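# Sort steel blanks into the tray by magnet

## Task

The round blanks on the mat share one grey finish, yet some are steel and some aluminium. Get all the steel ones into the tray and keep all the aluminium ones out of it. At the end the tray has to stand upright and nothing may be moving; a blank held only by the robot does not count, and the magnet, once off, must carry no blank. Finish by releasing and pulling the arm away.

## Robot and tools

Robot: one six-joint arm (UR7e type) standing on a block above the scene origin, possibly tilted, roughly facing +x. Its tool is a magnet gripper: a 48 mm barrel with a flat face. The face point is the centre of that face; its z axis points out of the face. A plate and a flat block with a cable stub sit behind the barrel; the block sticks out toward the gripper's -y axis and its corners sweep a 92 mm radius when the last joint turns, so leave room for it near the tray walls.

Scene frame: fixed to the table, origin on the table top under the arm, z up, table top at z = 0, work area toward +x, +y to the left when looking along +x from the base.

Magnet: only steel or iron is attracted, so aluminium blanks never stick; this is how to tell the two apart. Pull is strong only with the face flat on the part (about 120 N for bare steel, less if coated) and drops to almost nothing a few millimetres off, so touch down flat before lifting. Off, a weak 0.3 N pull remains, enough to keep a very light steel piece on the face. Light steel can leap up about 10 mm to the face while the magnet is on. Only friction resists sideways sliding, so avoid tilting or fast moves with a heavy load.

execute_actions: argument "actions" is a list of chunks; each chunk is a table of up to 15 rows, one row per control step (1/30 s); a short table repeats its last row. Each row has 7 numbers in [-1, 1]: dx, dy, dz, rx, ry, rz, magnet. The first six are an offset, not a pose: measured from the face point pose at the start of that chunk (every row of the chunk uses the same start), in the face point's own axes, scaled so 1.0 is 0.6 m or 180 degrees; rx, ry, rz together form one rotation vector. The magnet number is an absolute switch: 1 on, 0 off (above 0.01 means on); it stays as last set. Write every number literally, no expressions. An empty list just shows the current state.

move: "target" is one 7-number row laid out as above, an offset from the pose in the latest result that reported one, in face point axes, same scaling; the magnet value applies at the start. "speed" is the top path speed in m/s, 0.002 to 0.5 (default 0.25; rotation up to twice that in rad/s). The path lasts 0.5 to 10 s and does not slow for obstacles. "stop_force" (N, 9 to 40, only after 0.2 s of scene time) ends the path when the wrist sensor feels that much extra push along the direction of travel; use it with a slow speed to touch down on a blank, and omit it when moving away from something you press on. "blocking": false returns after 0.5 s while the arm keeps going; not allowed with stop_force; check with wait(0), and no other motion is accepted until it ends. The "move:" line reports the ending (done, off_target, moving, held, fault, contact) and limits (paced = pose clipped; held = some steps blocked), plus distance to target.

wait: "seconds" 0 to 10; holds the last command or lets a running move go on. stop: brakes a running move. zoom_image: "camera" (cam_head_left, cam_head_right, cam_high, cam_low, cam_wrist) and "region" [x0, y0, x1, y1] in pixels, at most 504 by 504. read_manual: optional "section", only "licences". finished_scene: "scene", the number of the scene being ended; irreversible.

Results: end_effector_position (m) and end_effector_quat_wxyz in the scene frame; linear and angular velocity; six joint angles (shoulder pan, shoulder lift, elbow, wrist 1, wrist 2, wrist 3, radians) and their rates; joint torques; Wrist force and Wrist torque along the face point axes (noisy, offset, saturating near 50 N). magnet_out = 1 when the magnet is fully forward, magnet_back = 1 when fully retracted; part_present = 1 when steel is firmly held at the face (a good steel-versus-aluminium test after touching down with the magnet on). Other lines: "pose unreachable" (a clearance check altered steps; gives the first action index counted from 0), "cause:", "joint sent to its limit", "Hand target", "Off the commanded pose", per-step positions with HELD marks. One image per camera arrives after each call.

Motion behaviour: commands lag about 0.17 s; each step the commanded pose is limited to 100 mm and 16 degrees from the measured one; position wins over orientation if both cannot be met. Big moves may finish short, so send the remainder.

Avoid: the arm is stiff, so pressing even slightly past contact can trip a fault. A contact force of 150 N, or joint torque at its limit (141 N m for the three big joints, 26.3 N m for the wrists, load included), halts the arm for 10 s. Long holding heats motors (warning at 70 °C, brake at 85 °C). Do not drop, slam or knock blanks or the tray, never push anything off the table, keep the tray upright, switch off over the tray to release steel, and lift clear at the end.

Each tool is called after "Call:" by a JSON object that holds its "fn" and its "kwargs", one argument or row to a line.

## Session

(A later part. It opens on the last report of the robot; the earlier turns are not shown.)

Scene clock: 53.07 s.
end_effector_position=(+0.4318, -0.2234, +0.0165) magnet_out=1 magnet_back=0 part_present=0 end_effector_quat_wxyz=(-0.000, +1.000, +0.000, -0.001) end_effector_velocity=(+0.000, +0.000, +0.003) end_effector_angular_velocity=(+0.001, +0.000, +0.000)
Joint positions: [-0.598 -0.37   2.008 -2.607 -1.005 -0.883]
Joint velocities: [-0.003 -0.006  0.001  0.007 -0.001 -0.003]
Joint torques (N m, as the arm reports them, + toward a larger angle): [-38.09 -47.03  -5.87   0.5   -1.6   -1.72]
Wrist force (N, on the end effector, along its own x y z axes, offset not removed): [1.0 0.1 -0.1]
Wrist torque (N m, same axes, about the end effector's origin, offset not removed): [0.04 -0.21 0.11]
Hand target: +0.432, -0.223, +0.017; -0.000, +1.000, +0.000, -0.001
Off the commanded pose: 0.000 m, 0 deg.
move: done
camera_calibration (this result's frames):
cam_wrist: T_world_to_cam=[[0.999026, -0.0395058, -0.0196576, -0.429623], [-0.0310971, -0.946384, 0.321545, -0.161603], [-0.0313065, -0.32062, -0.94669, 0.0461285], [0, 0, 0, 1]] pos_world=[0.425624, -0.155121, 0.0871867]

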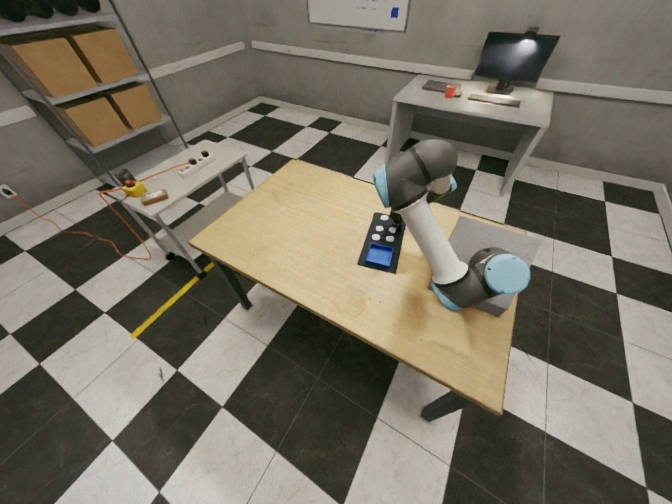

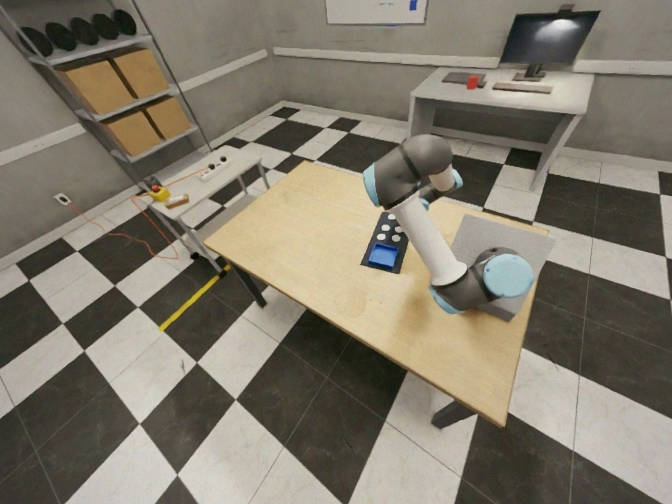

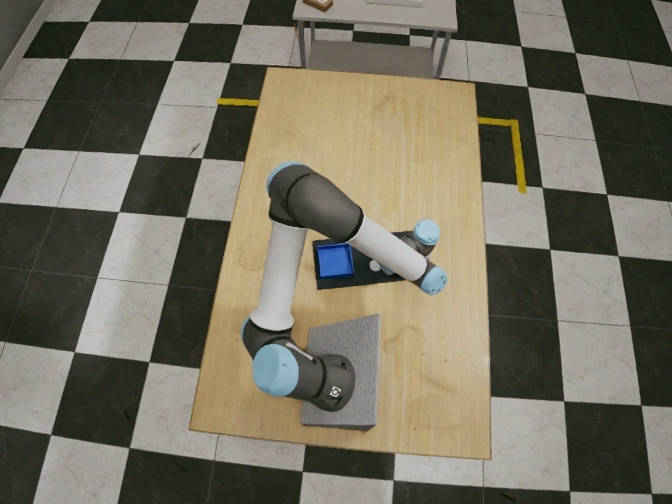

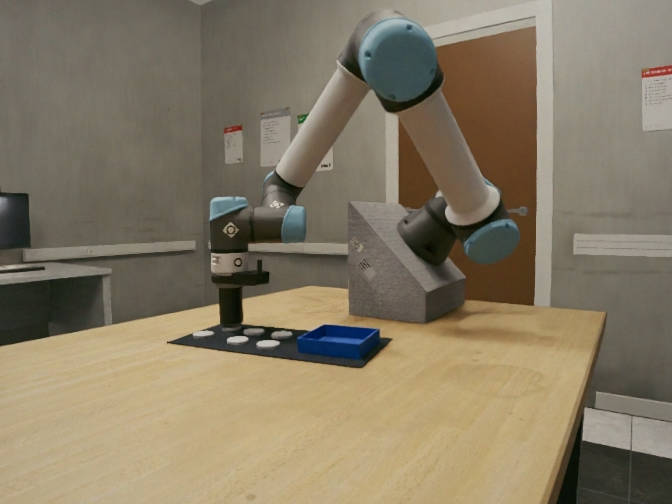

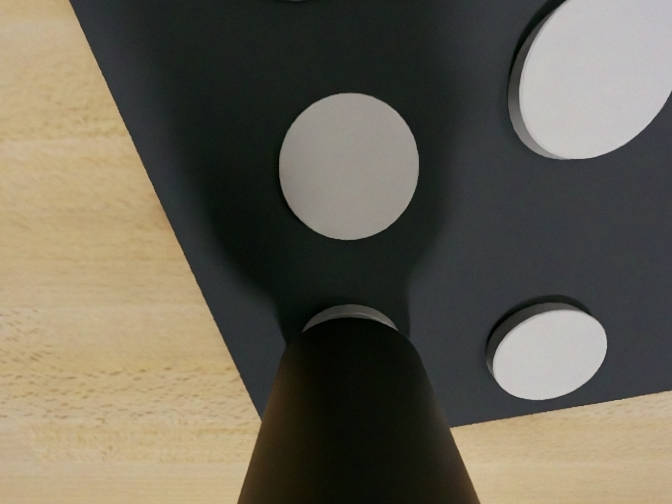

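Call:
{"fn": "move", "kwargs": {
  "target": [0.1203,0.002,0.0117,0,0,0,0],
  "speed": 0.15
}}

Call:
{"fn": "execute_actions", "kwargs": {
  "actions": [
    [[0,0,0,0,0,0,1]]
  ]
}}

Call:
{"fn": "zoom_image", "kwargs": {
  "camera": "cam_low",
  "region": [180, 290, 300, 360]
}}

Scene clock: 57.93 s.
end_effector_position=(+0.5037, -0.2247, +0.0095) magnet_out=0 magnet_back=1 part_present=0 end_effector_quat_wxyz=(-0.000, +1.000, +0.000, -0.001) end_effector_velocity=(+0.003, -0.000, -0.001) end_effector_angular_velocity=(+0.002, -0.001, +0.000)
Joint positions: [-0.5   -0.339  1.825 -2.51  -0.952 -0.784]
Joint velocities: [ 0.003  0.003 -0.009  0.005  0.003  0.003]
Joint torques (N m, as the arm reports them, + toward a larger angle): [-29.25 -24.16 -20.45   0.63   1.9    1.89]
Wrist force (N, on the end effector, along its own x y z axes, offset not removed): [-0.7 -1.0 0.8]
Wrist torque (N m, same axes, about the end effector's origin, offset not removed): [0.02 -0.16 0.03]
Hand target: +0.504, -0.225, +0.009; -0.000, +1.000, +0.000, -0.001
Off the commanded pose: 0.000 m, 0 deg.
move: done
camera_calibration (this result's frames):
cam_wrist: T_world_to_cam=[[0.999027, -0.0395312, -0.0195359, -0.501575], [-0.031154, -0.946317, 0.321735, -0.158298], [-0.0312057, -0.320814, -0.946628, 0.041159], [0, 0, 0, 1]] pos_world=[0.49744, -0.156424, 0.0800936]

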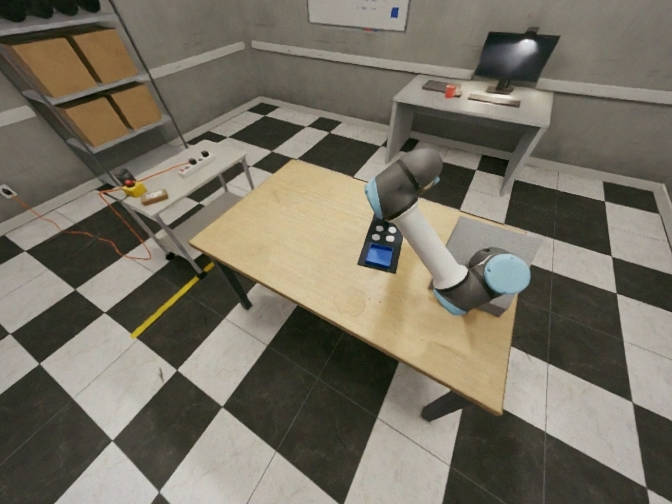

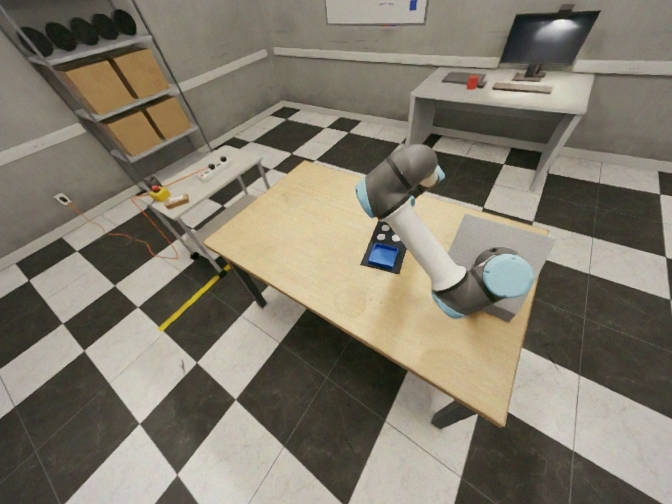

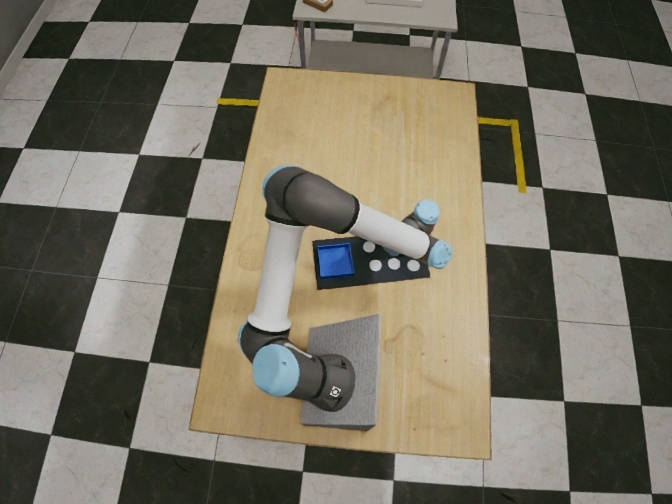

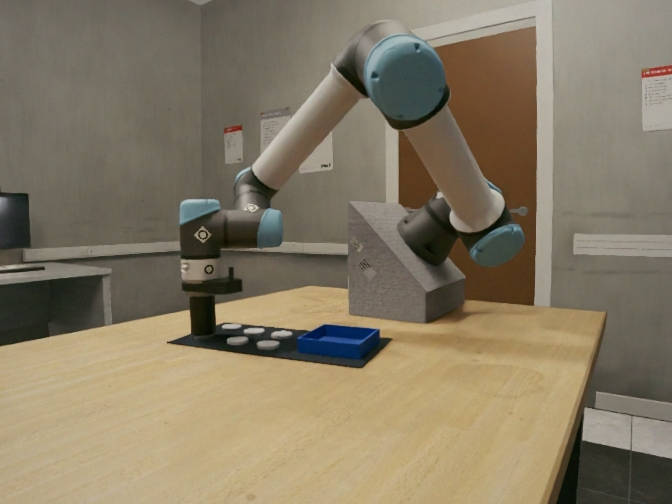

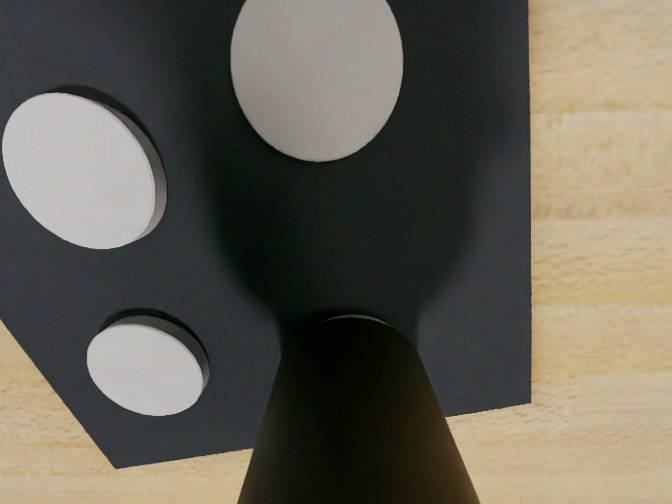

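Scene clock: 58.43 s.
end_effector_position=(+0.5036, -0.2247, +0.0094) magnet_out=1 magnet_back=0 part_present=1 end_effector_quat_wxyz=(-0.000, +1.000, +0.000, -0.001) end_effector_velocity=(+0.001, +0.000, +0.000) end_effector_angular_velocity=(-0.001, -0.000, +0.002)
Joint positions: [-0.5   -0.339  1.825 -2.51  -0.952 -0.784]
Joint velocities: [ 0.001 -0.    -0.001 -0.001 -0.    -0.001]
Joint torques (N m, as the arm reports them, + toward a larger angle): [-40.67 -44.28  -7.19  -5.28   0.51  -1.98]
Wrist force (N, on the end effector, along its own x y z axes, offset not removed): [-0.8 2.5 0.5]
Wrist torque (N m, same axes, about the end effector's origin, offset not removed): [0.29 -0.10 0.07]
Hand target: +0.504, -0.225, +0.009; -0.000, +1.000, +0.000, -0.001
Off the commanded pose: 0.000 m, 0 deg.
Step readings (end_effector_position):
0: (+0.5037, -0.2247, +0.0095)
1: (+0.5037, -0.2247, +0.0095)
2: (+0.5038, -0.2247, +0.0094)
4: (+0.5038, -0.2247, +0.0094)
8: (+0.5037, -0.2247, +0.0094)
15: end_effector_position above
camera_calibration (this result's frames):
cam_wrist: T_world_to_cam=[[0.999023, -0.0395914, -0.0196219, -0.501564], [-0.0311866, -0.946349, 0.321637, -0.158252], [-0.0313033, -0.32071, -0.94666, 0.0411672], [0, 0, 0, 1]] pos_world=[0.497427, -0.156417, 0.0800293]

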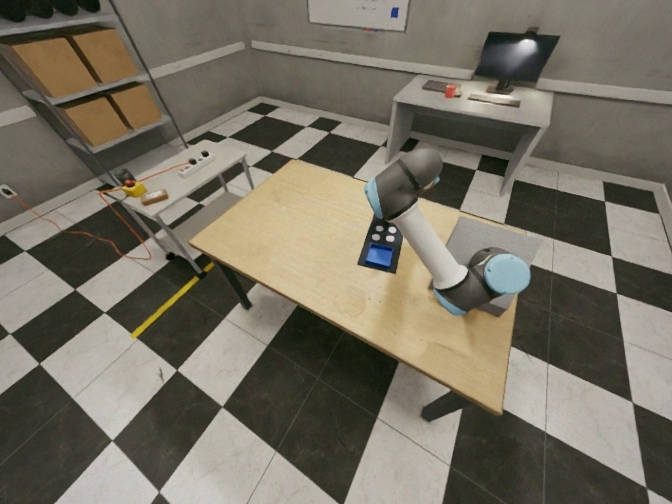

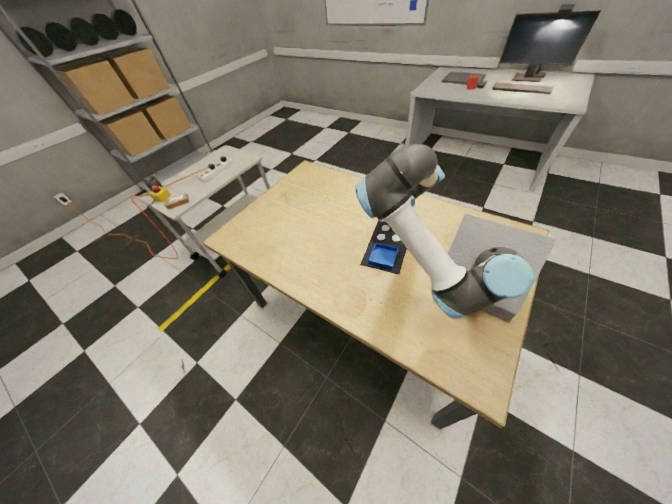

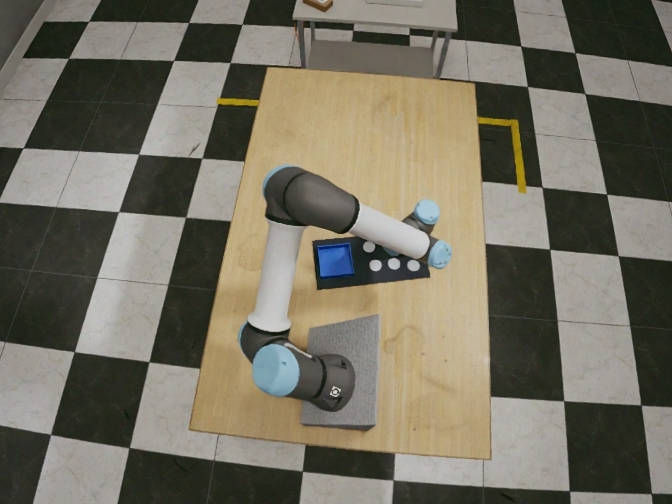

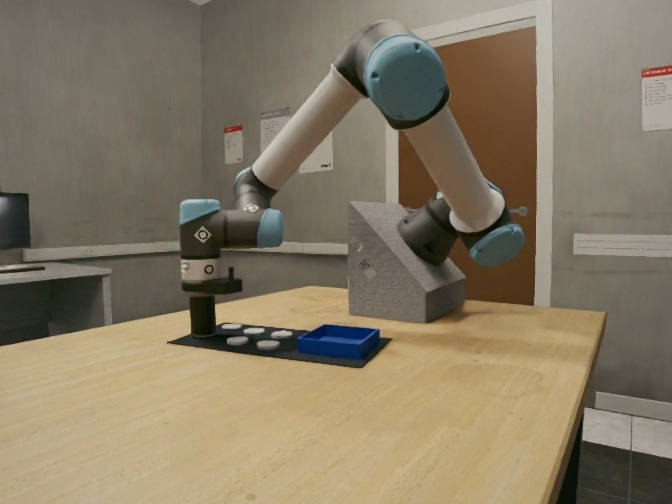

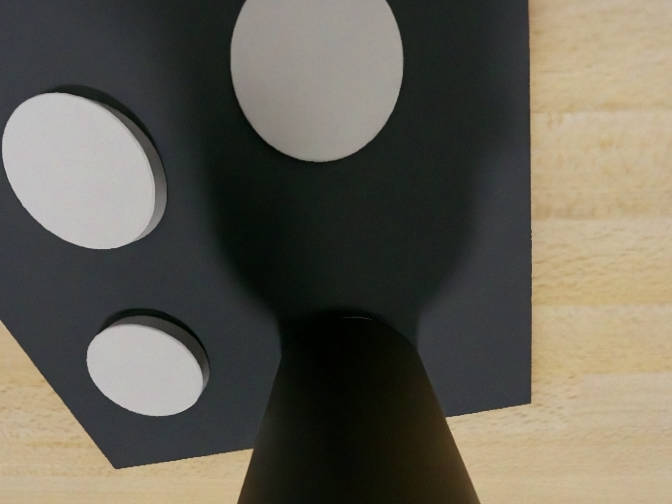

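Region (180, 290, 300, 360) of cam_low's 672x504 image, scaled by 4.200, with more detail than that image has; it fills the top 294 rows of this view, and the rest is white.

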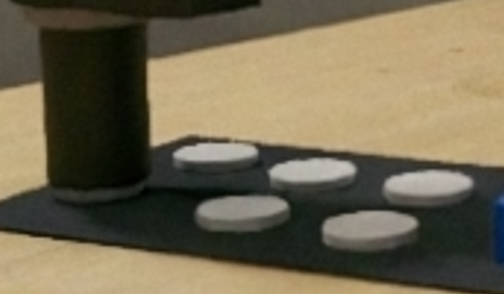

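Call:
{"fn": "move", "kwargs": {
  "target": [-0.139,-0.358,-0.17,0,0,0,1],
  "speed": 0.3
}}

Scene clock: 61.67 s.
end_effector_position=(+0.4207, -0.0102, +0.1116) magnet_out=1 magnet_back=0 part_present=1 end_effector_quat_wxyz=(-0.000, +1.000, +0.000, -0.001) end_effector_velocity=(+0.000, +0.001, +0.002) end_effector_angular_velocity=(-0.002, -0.002, +0.001)
Joint positions: [-0.46  -0.988  2.311 -2.373 -0.931 -0.74 ]
Joint velocities: [-0.002 -0.007  0.     0.005 -0.001 -0.001]
Joint torques (N m, as the arm reports them, + toward a larger angle): [-33.64 -32.5   -8.3    0.61  -1.48  -2.01]
Wrist force (N, on the end effector, along its own x y z axes, offset not removed): [0.0 1.2 2.4]
Wrist torque (N m, same axes, about the end effector's origin, offset not removed): [0.14 -0.09 0.14]
Hand target: +0.421, -0.010, +0.112; -0.000, +1.000, +0.000, -0.001
Off the commanded pose: 0.000 m, 0 deg.
move: done
camera_calibration (this result's frames):
cam_wrist: T_world_to_cam=[[0.999023, -0.0396185, -0.0195822, -0.408194], [-0.0312227, -0.946325, 0.321706, 0.00927742], [-0.0312766, -0.320781, -0.946637, 0.204104], [0, 0, 0, 1]] pos_world=[0.414469, 0.0580801, 0.182234]

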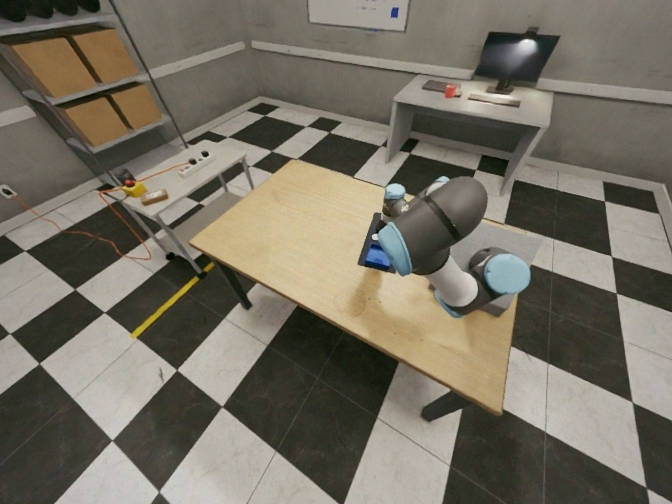

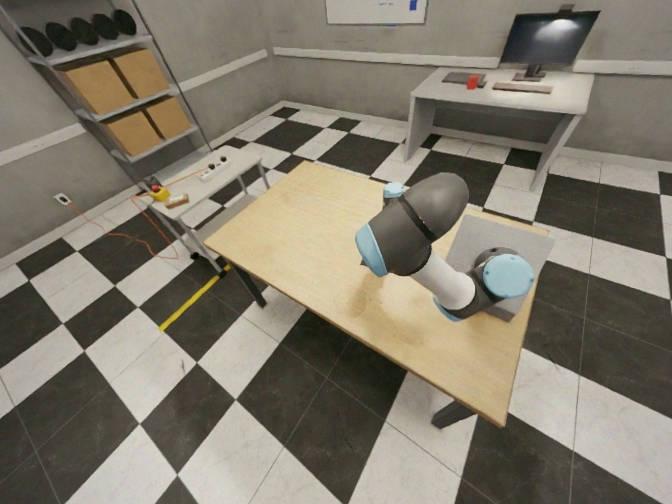

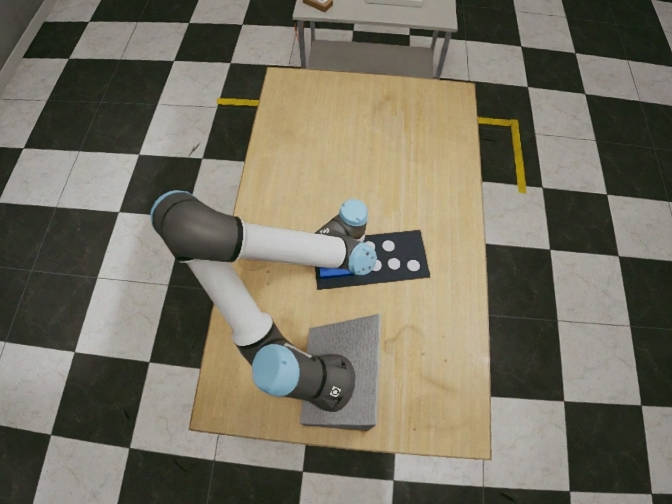

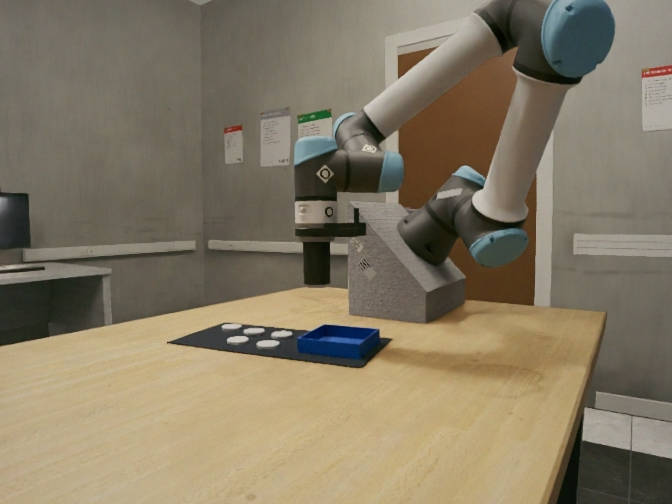

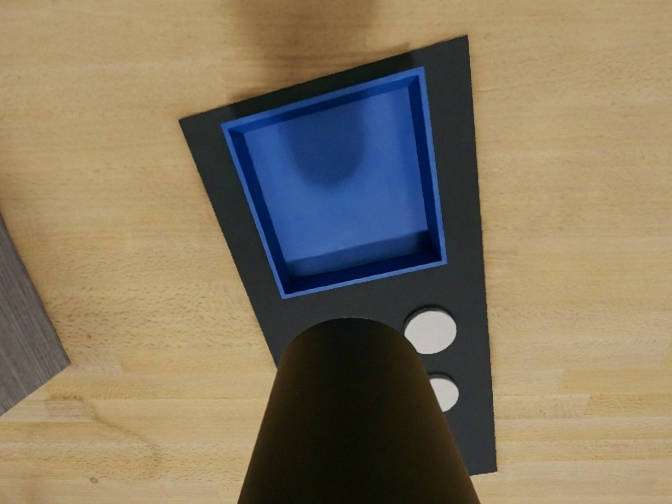

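Call:
{"fn": "zoom_image", "kwargs": {
  "camera": "cam_wrist",
  "region": [210, 55, 460, 305]
}}

Region (210, 55, 460, 305) of cam_wrist's 672x504 image, scaled by 2.016, with more detail than that image has.

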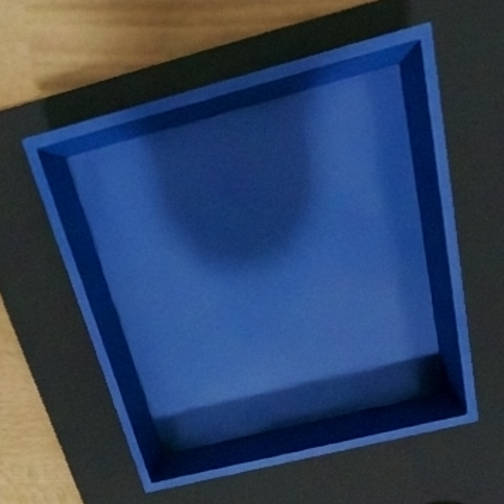

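Call:
{"fn": "move", "kwargs": {
  "target": [0.0298,-0.1255,0.111,0,0,0,1],
  "speed": 0.2
}}

Scene clock: 69.50 s.
end_effector_position=(+0.4384, +0.0649, +0.0453) magnet_out=1 magnet_back=0 part_present=1 end_effector_quat_wxyz=(-0.000, +1.000, +0.000, -0.001) end_effector_velocity=(+0.000, +0.001, -0.002) end_effector_angular_velocity=(-0.002, -0.001, -0.001)
Joint positions: [-0.226 -0.965  2.319 -2.581 -0.832 -0.465]
Joint velocities: [ 0.005  0.002 -0.    -0.009  0.001  0.01 ]
Joint torques (N m, as the arm reports them, + toward a larger angle): [-20.72  -7.13 -18.05  -5.01   1.77   2.02]
Wrist force (N, on the end effector, along its own x y z axes, offset not removed): [-2.9 2.8 -1.3]
Wrist torque (N m, same axes, about the end effector's origin, offset not removed): [0.39 0.16 0.10]
Hand target: +0.439, +0.065, +0.045; -0.000, +1.000, +0.000, -0.001
Off the commanded pose: 0.000 m, 0 deg.
move: done
camera_calibration (this result's frames):
cam_wrist: T_world_to_cam=[[0.999024, -0.0395899, -0.0196066, -0.424249], [-0.0311826, -0.946273, 0.321863, 0.102169], [-0.0312957, -0.320937, -0.946583, 0.165978], [0, 0, 0, 1]] pos_world=[0.432215, 0.133153, 0.11591]

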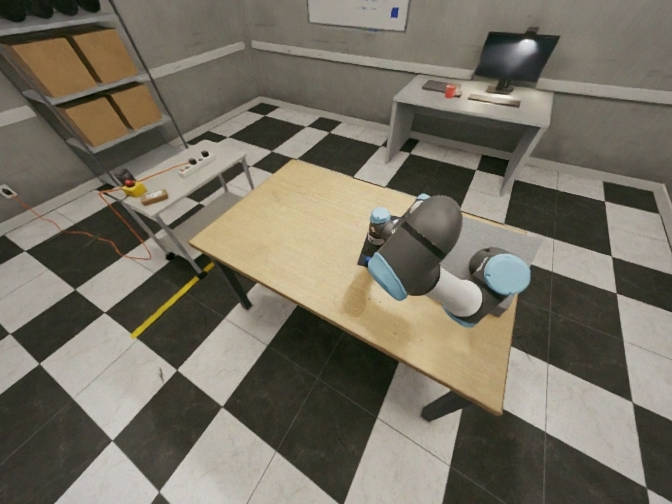

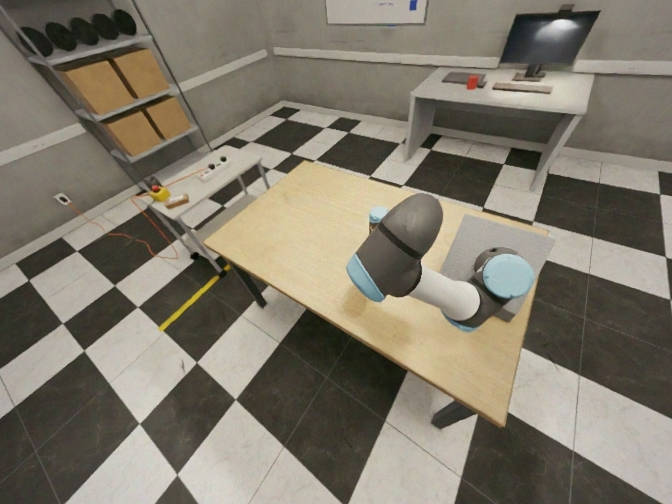

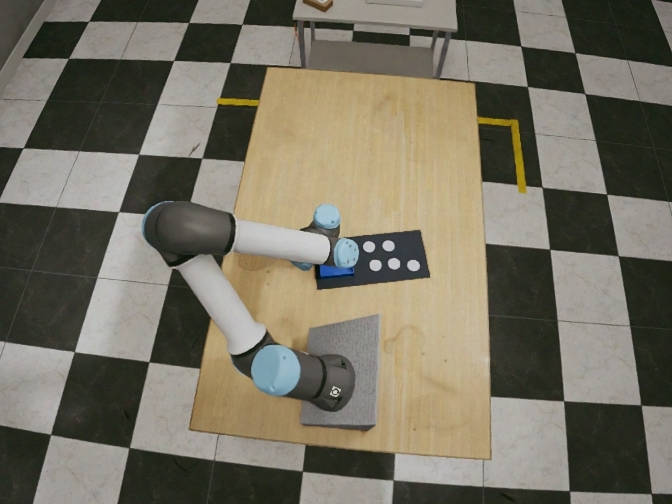

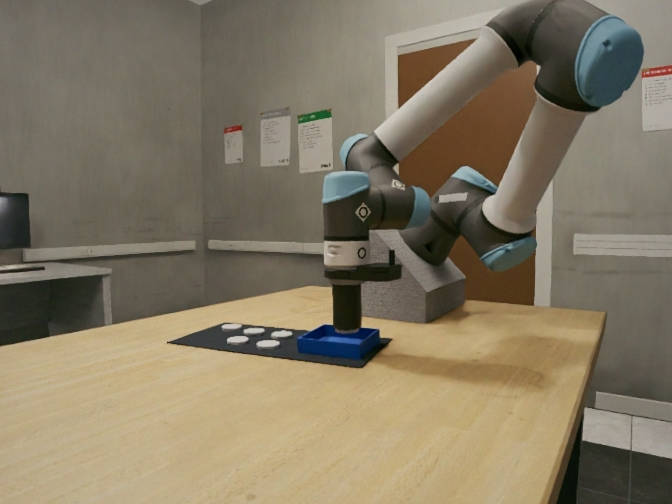

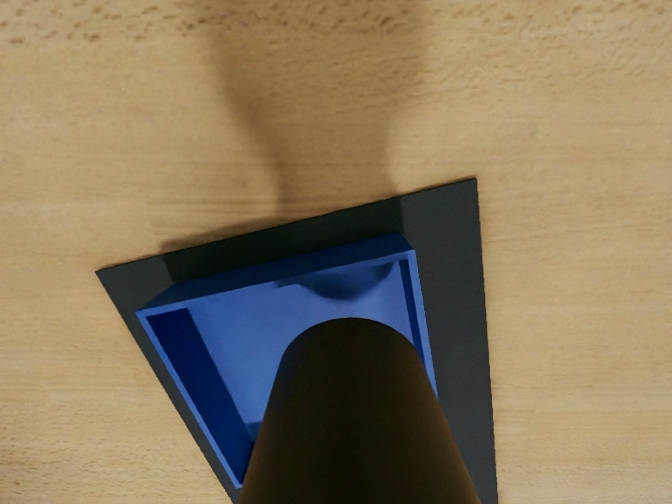

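Call:
{"fn": "move", "kwargs": {
  "target": [-0.002,0,0.0505,0,0,0,1],
  "speed": 0.08
}}

Call:
{"fn": "move", "kwargs": {
  "target": [0,0,0.012,0,0,0,1],
  "speed": 0.003,
  "stop_force": 9
}}

Scene clock: 73.00 s.
end_effector_position=(+0.4372, +0.0649, +0.0153) magnet_out=1 magnet_back=0 part_present=1 end_effector_quat_wxyz=(-0.000, +1.000, +0.000, -0.001) end_effector_velocity=(+0.000, -0.000, -0.002) end_effector_angular_velocity=(-0.000, -0.001, -0.000)
Joint positions: [-0.178 -0.888  2.318 -2.698 -0.817 -0.403]
Joint velocities: [ 0.003  0.006 -0.001 -0.011  0.001  0.006]
Joint torques (N m, as the arm reports them, + toward a larger angle): [-21.04  -8.74 -16.82  -4.84   1.85   1.72]
Wrist force (N, on the end effector, along its own x y z axes, offset not removed): [3.2 2.4 0.4]
Wrist torque (N m, same axes, about the end effector's origin, offset not removed): [0.37 -0.32 0.04]
Hand target: +0.437, +0.065, +0.015; -0.000, +1.000, +0.000, -0.001
Off the commanded pose: 0.000 m, 0 deg.
move: done
camera_calibration (this result's frames):
cam_wrist: T_world_to_cam=[[0.999022, -0.0395804, -0.0196851, -0.42356], [-0.031148, -0.946269, 0.321877, 0.111806], [-0.0313674, -0.320949, -0.946577, 0.137574], [0, 0, 0, 1]] pos_world=[0.430944, 0.133188, 0.0858989]

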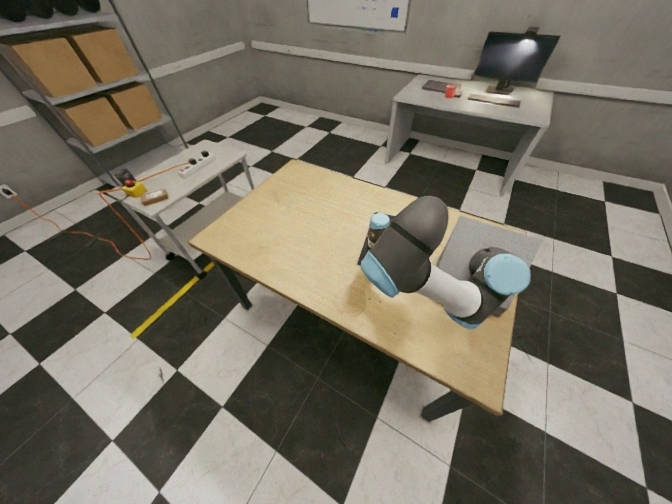

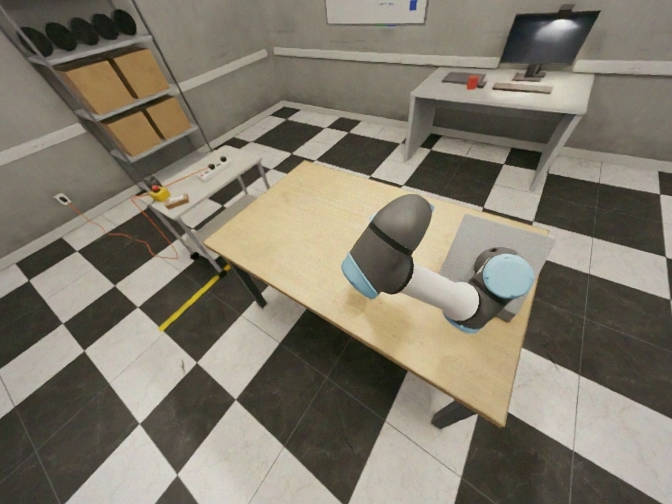

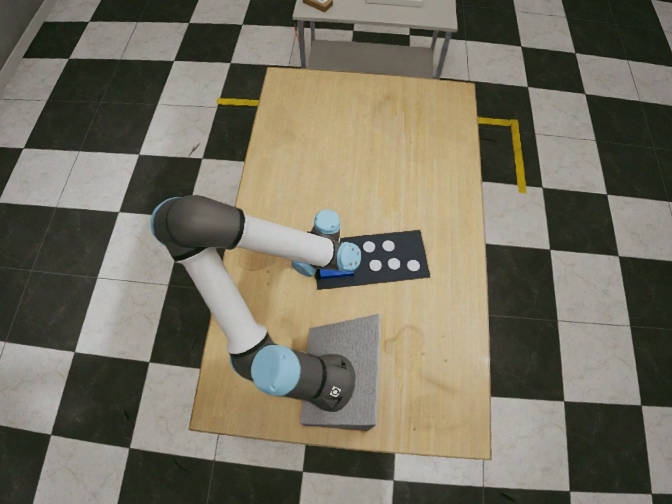

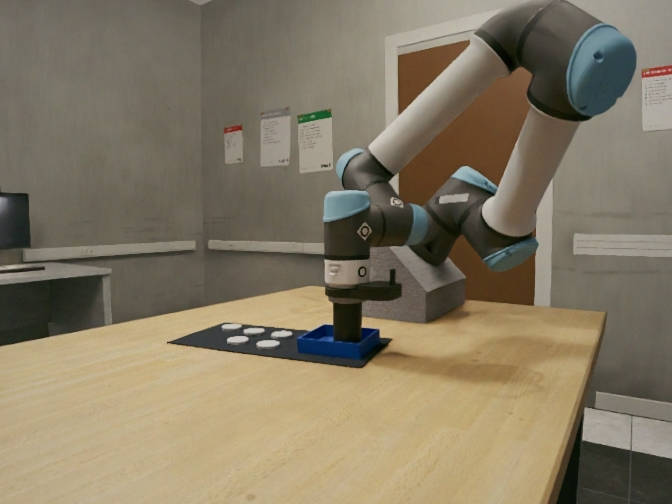

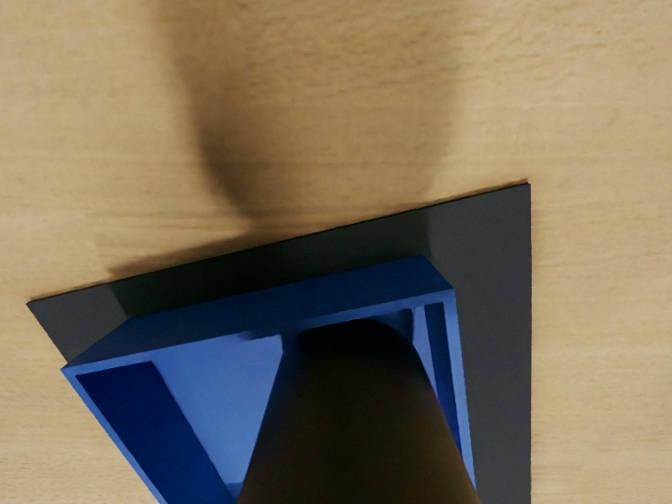

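Scene clock: 74.90 s.
end_effector_position=(+0.4372, +0.0649, +0.0108) magnet_out=1 magnet_back=0 part_present=1 end_effector_quat_wxyz=(-0.000, +1.000, +0.000, -0.001) end_effector_velocity=(+0.000, +0.000, +0.001) end_effector_angular_velocity=(+0.000, +0.001, +0.002)
Joint positions: [-0.17  -0.876  2.317 -2.715 -0.815 -0.393]
Joint velocities: [-0.001 -0.003 -0.001  0.007 -0.    -0.004]
Joint torques (N m, as the arm reports them, + toward a larger angle): [-26.02 -25.24  -8.72   2.33   1.6   -2.11]
Wrist force (N, on the end effector, along its own x y z axes, offset not removed): [-8.9 -3.6 -40.5]
Wrist torque (N m, same axes, about the end effector's origin, offset not removed): [-0.05 -0.07 0.06]
Hand target: +0.437, +0.065, +0.011; -0.000, +1.000, +0.000, -0.001
Off the commanded pose: 0.003 m, 0 deg.
move: contact
camera_calibration (this result's frames):
cam_wrist: T_world_to_cam=[[0.999023, -0.0395927, -0.0196434, -0.423669], [-0.0311734, -0.946272, 0.321867, 0.113266], [-0.0313315, -0.32094, -0.946581, 0.13327], [0, 0, 0, 1]] pos_world=[0.430962, 0.133178, 0.0813716]

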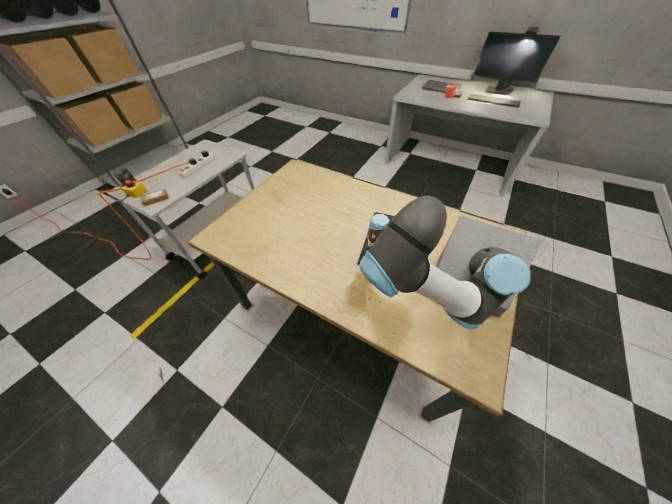

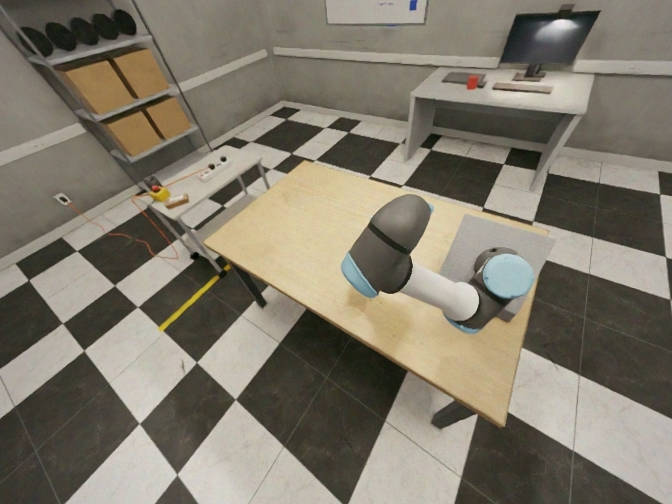

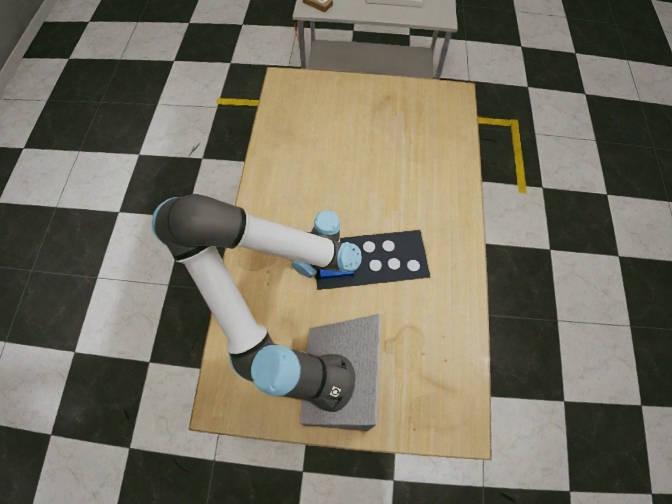

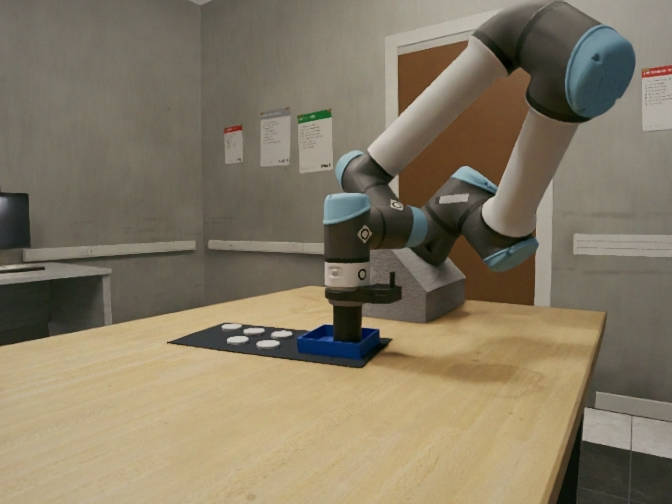

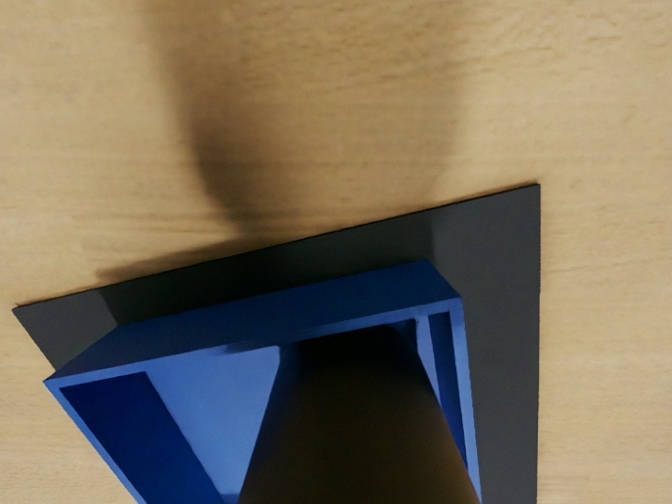

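Call:
{"fn": "move", "kwargs": {
  "target": [0.036,0.171,-0.08,0,0,0,0],
  "speed": 0.25
}}

Scene clock: 78.83 s.
end_effector_position=(+0.4587, -0.0374, +0.0584) magnet_out=0 magnet_back=1 part_present=0 end_effector_quat_wxyz=(-0.000, +1.000, +0.000, -0.001) end_effector_velocity=(+0.001, -0.002, +0.001) end_effector_angular_velocity=(-0.001, +0.002, +0.002)
Joint positions: [-0.378 -0.785  2.202 -2.523 -0.892 -0.65 ]
Joint velocities: [-0.002  0.003 -0.005  0.005 -0.002 -0.005]
Joint torques (N m, as the arm reports them, + toward a larger angle): [-37.84 -11.31 -21.24   0.72  -1.59  -1.78]
Wrist force (N, on the end effector, along its own x y z axes, offset not removed): [-0.2 0.6 2.0]
Wrist torque (N m, same axes, about the end effector's origin, offset not removed): [0.30 0.02 0.16]
Hand target: +0.459, -0.038, +0.059; -0.000, +1.000, +0.000, -0.001
Off the commanded pose: 0.000 m, 0 deg.
move: done
camera_calibration (this result's frames):
cam_wrist: T_world_to_cam=[[0.999023, -0.0395767, -0.0196894, -0.44827], [-0.0311516, -0.946356, 0.321622, 0.00180111], [-0.0313619, -0.320694, -0.946663, 0.146269], [0, 0, 0, 1]] pos_world=[0.452475, 0.0308709, 0.129062]

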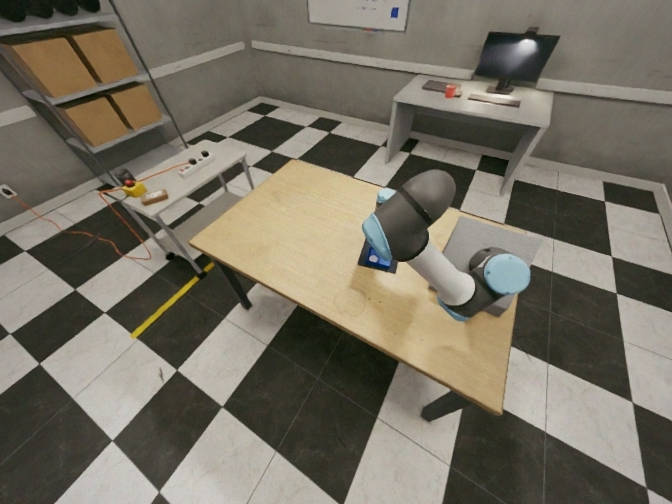

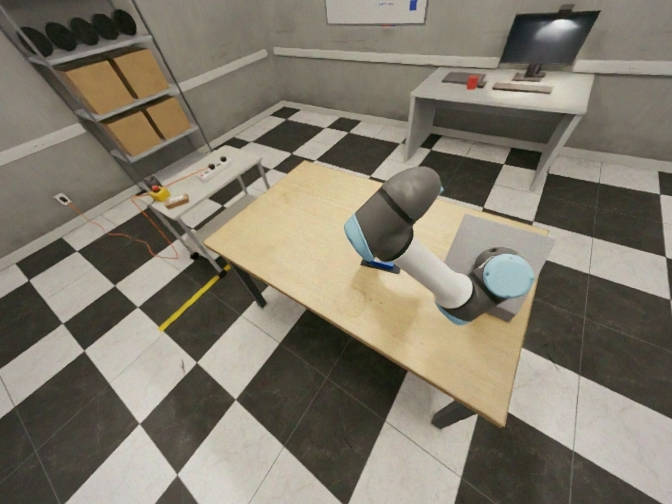

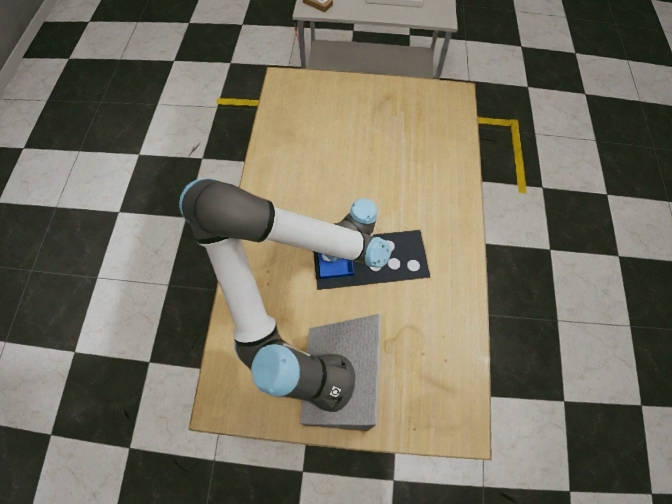

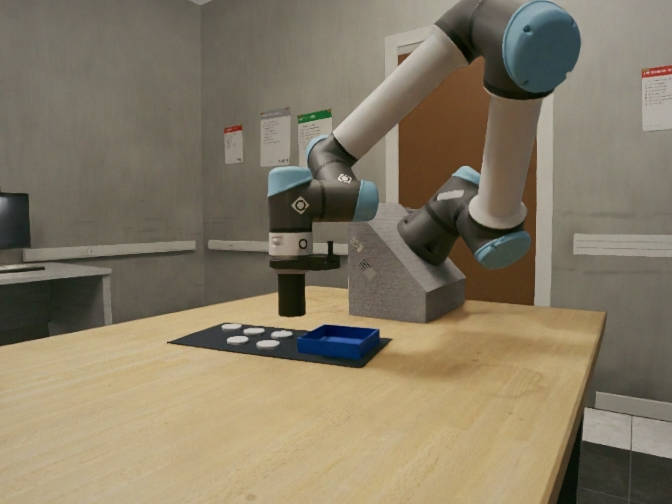

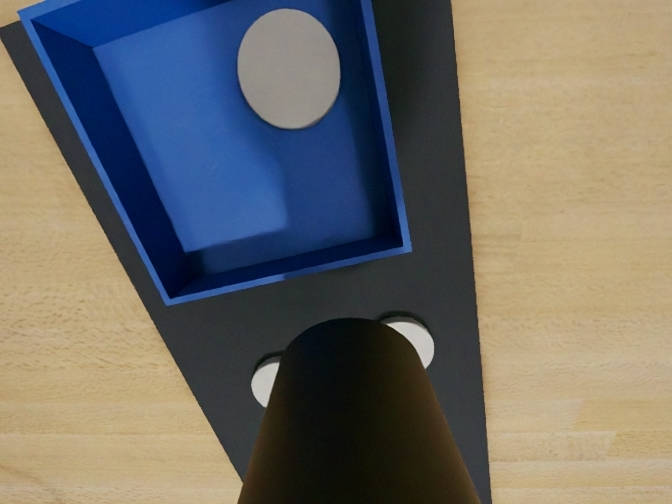

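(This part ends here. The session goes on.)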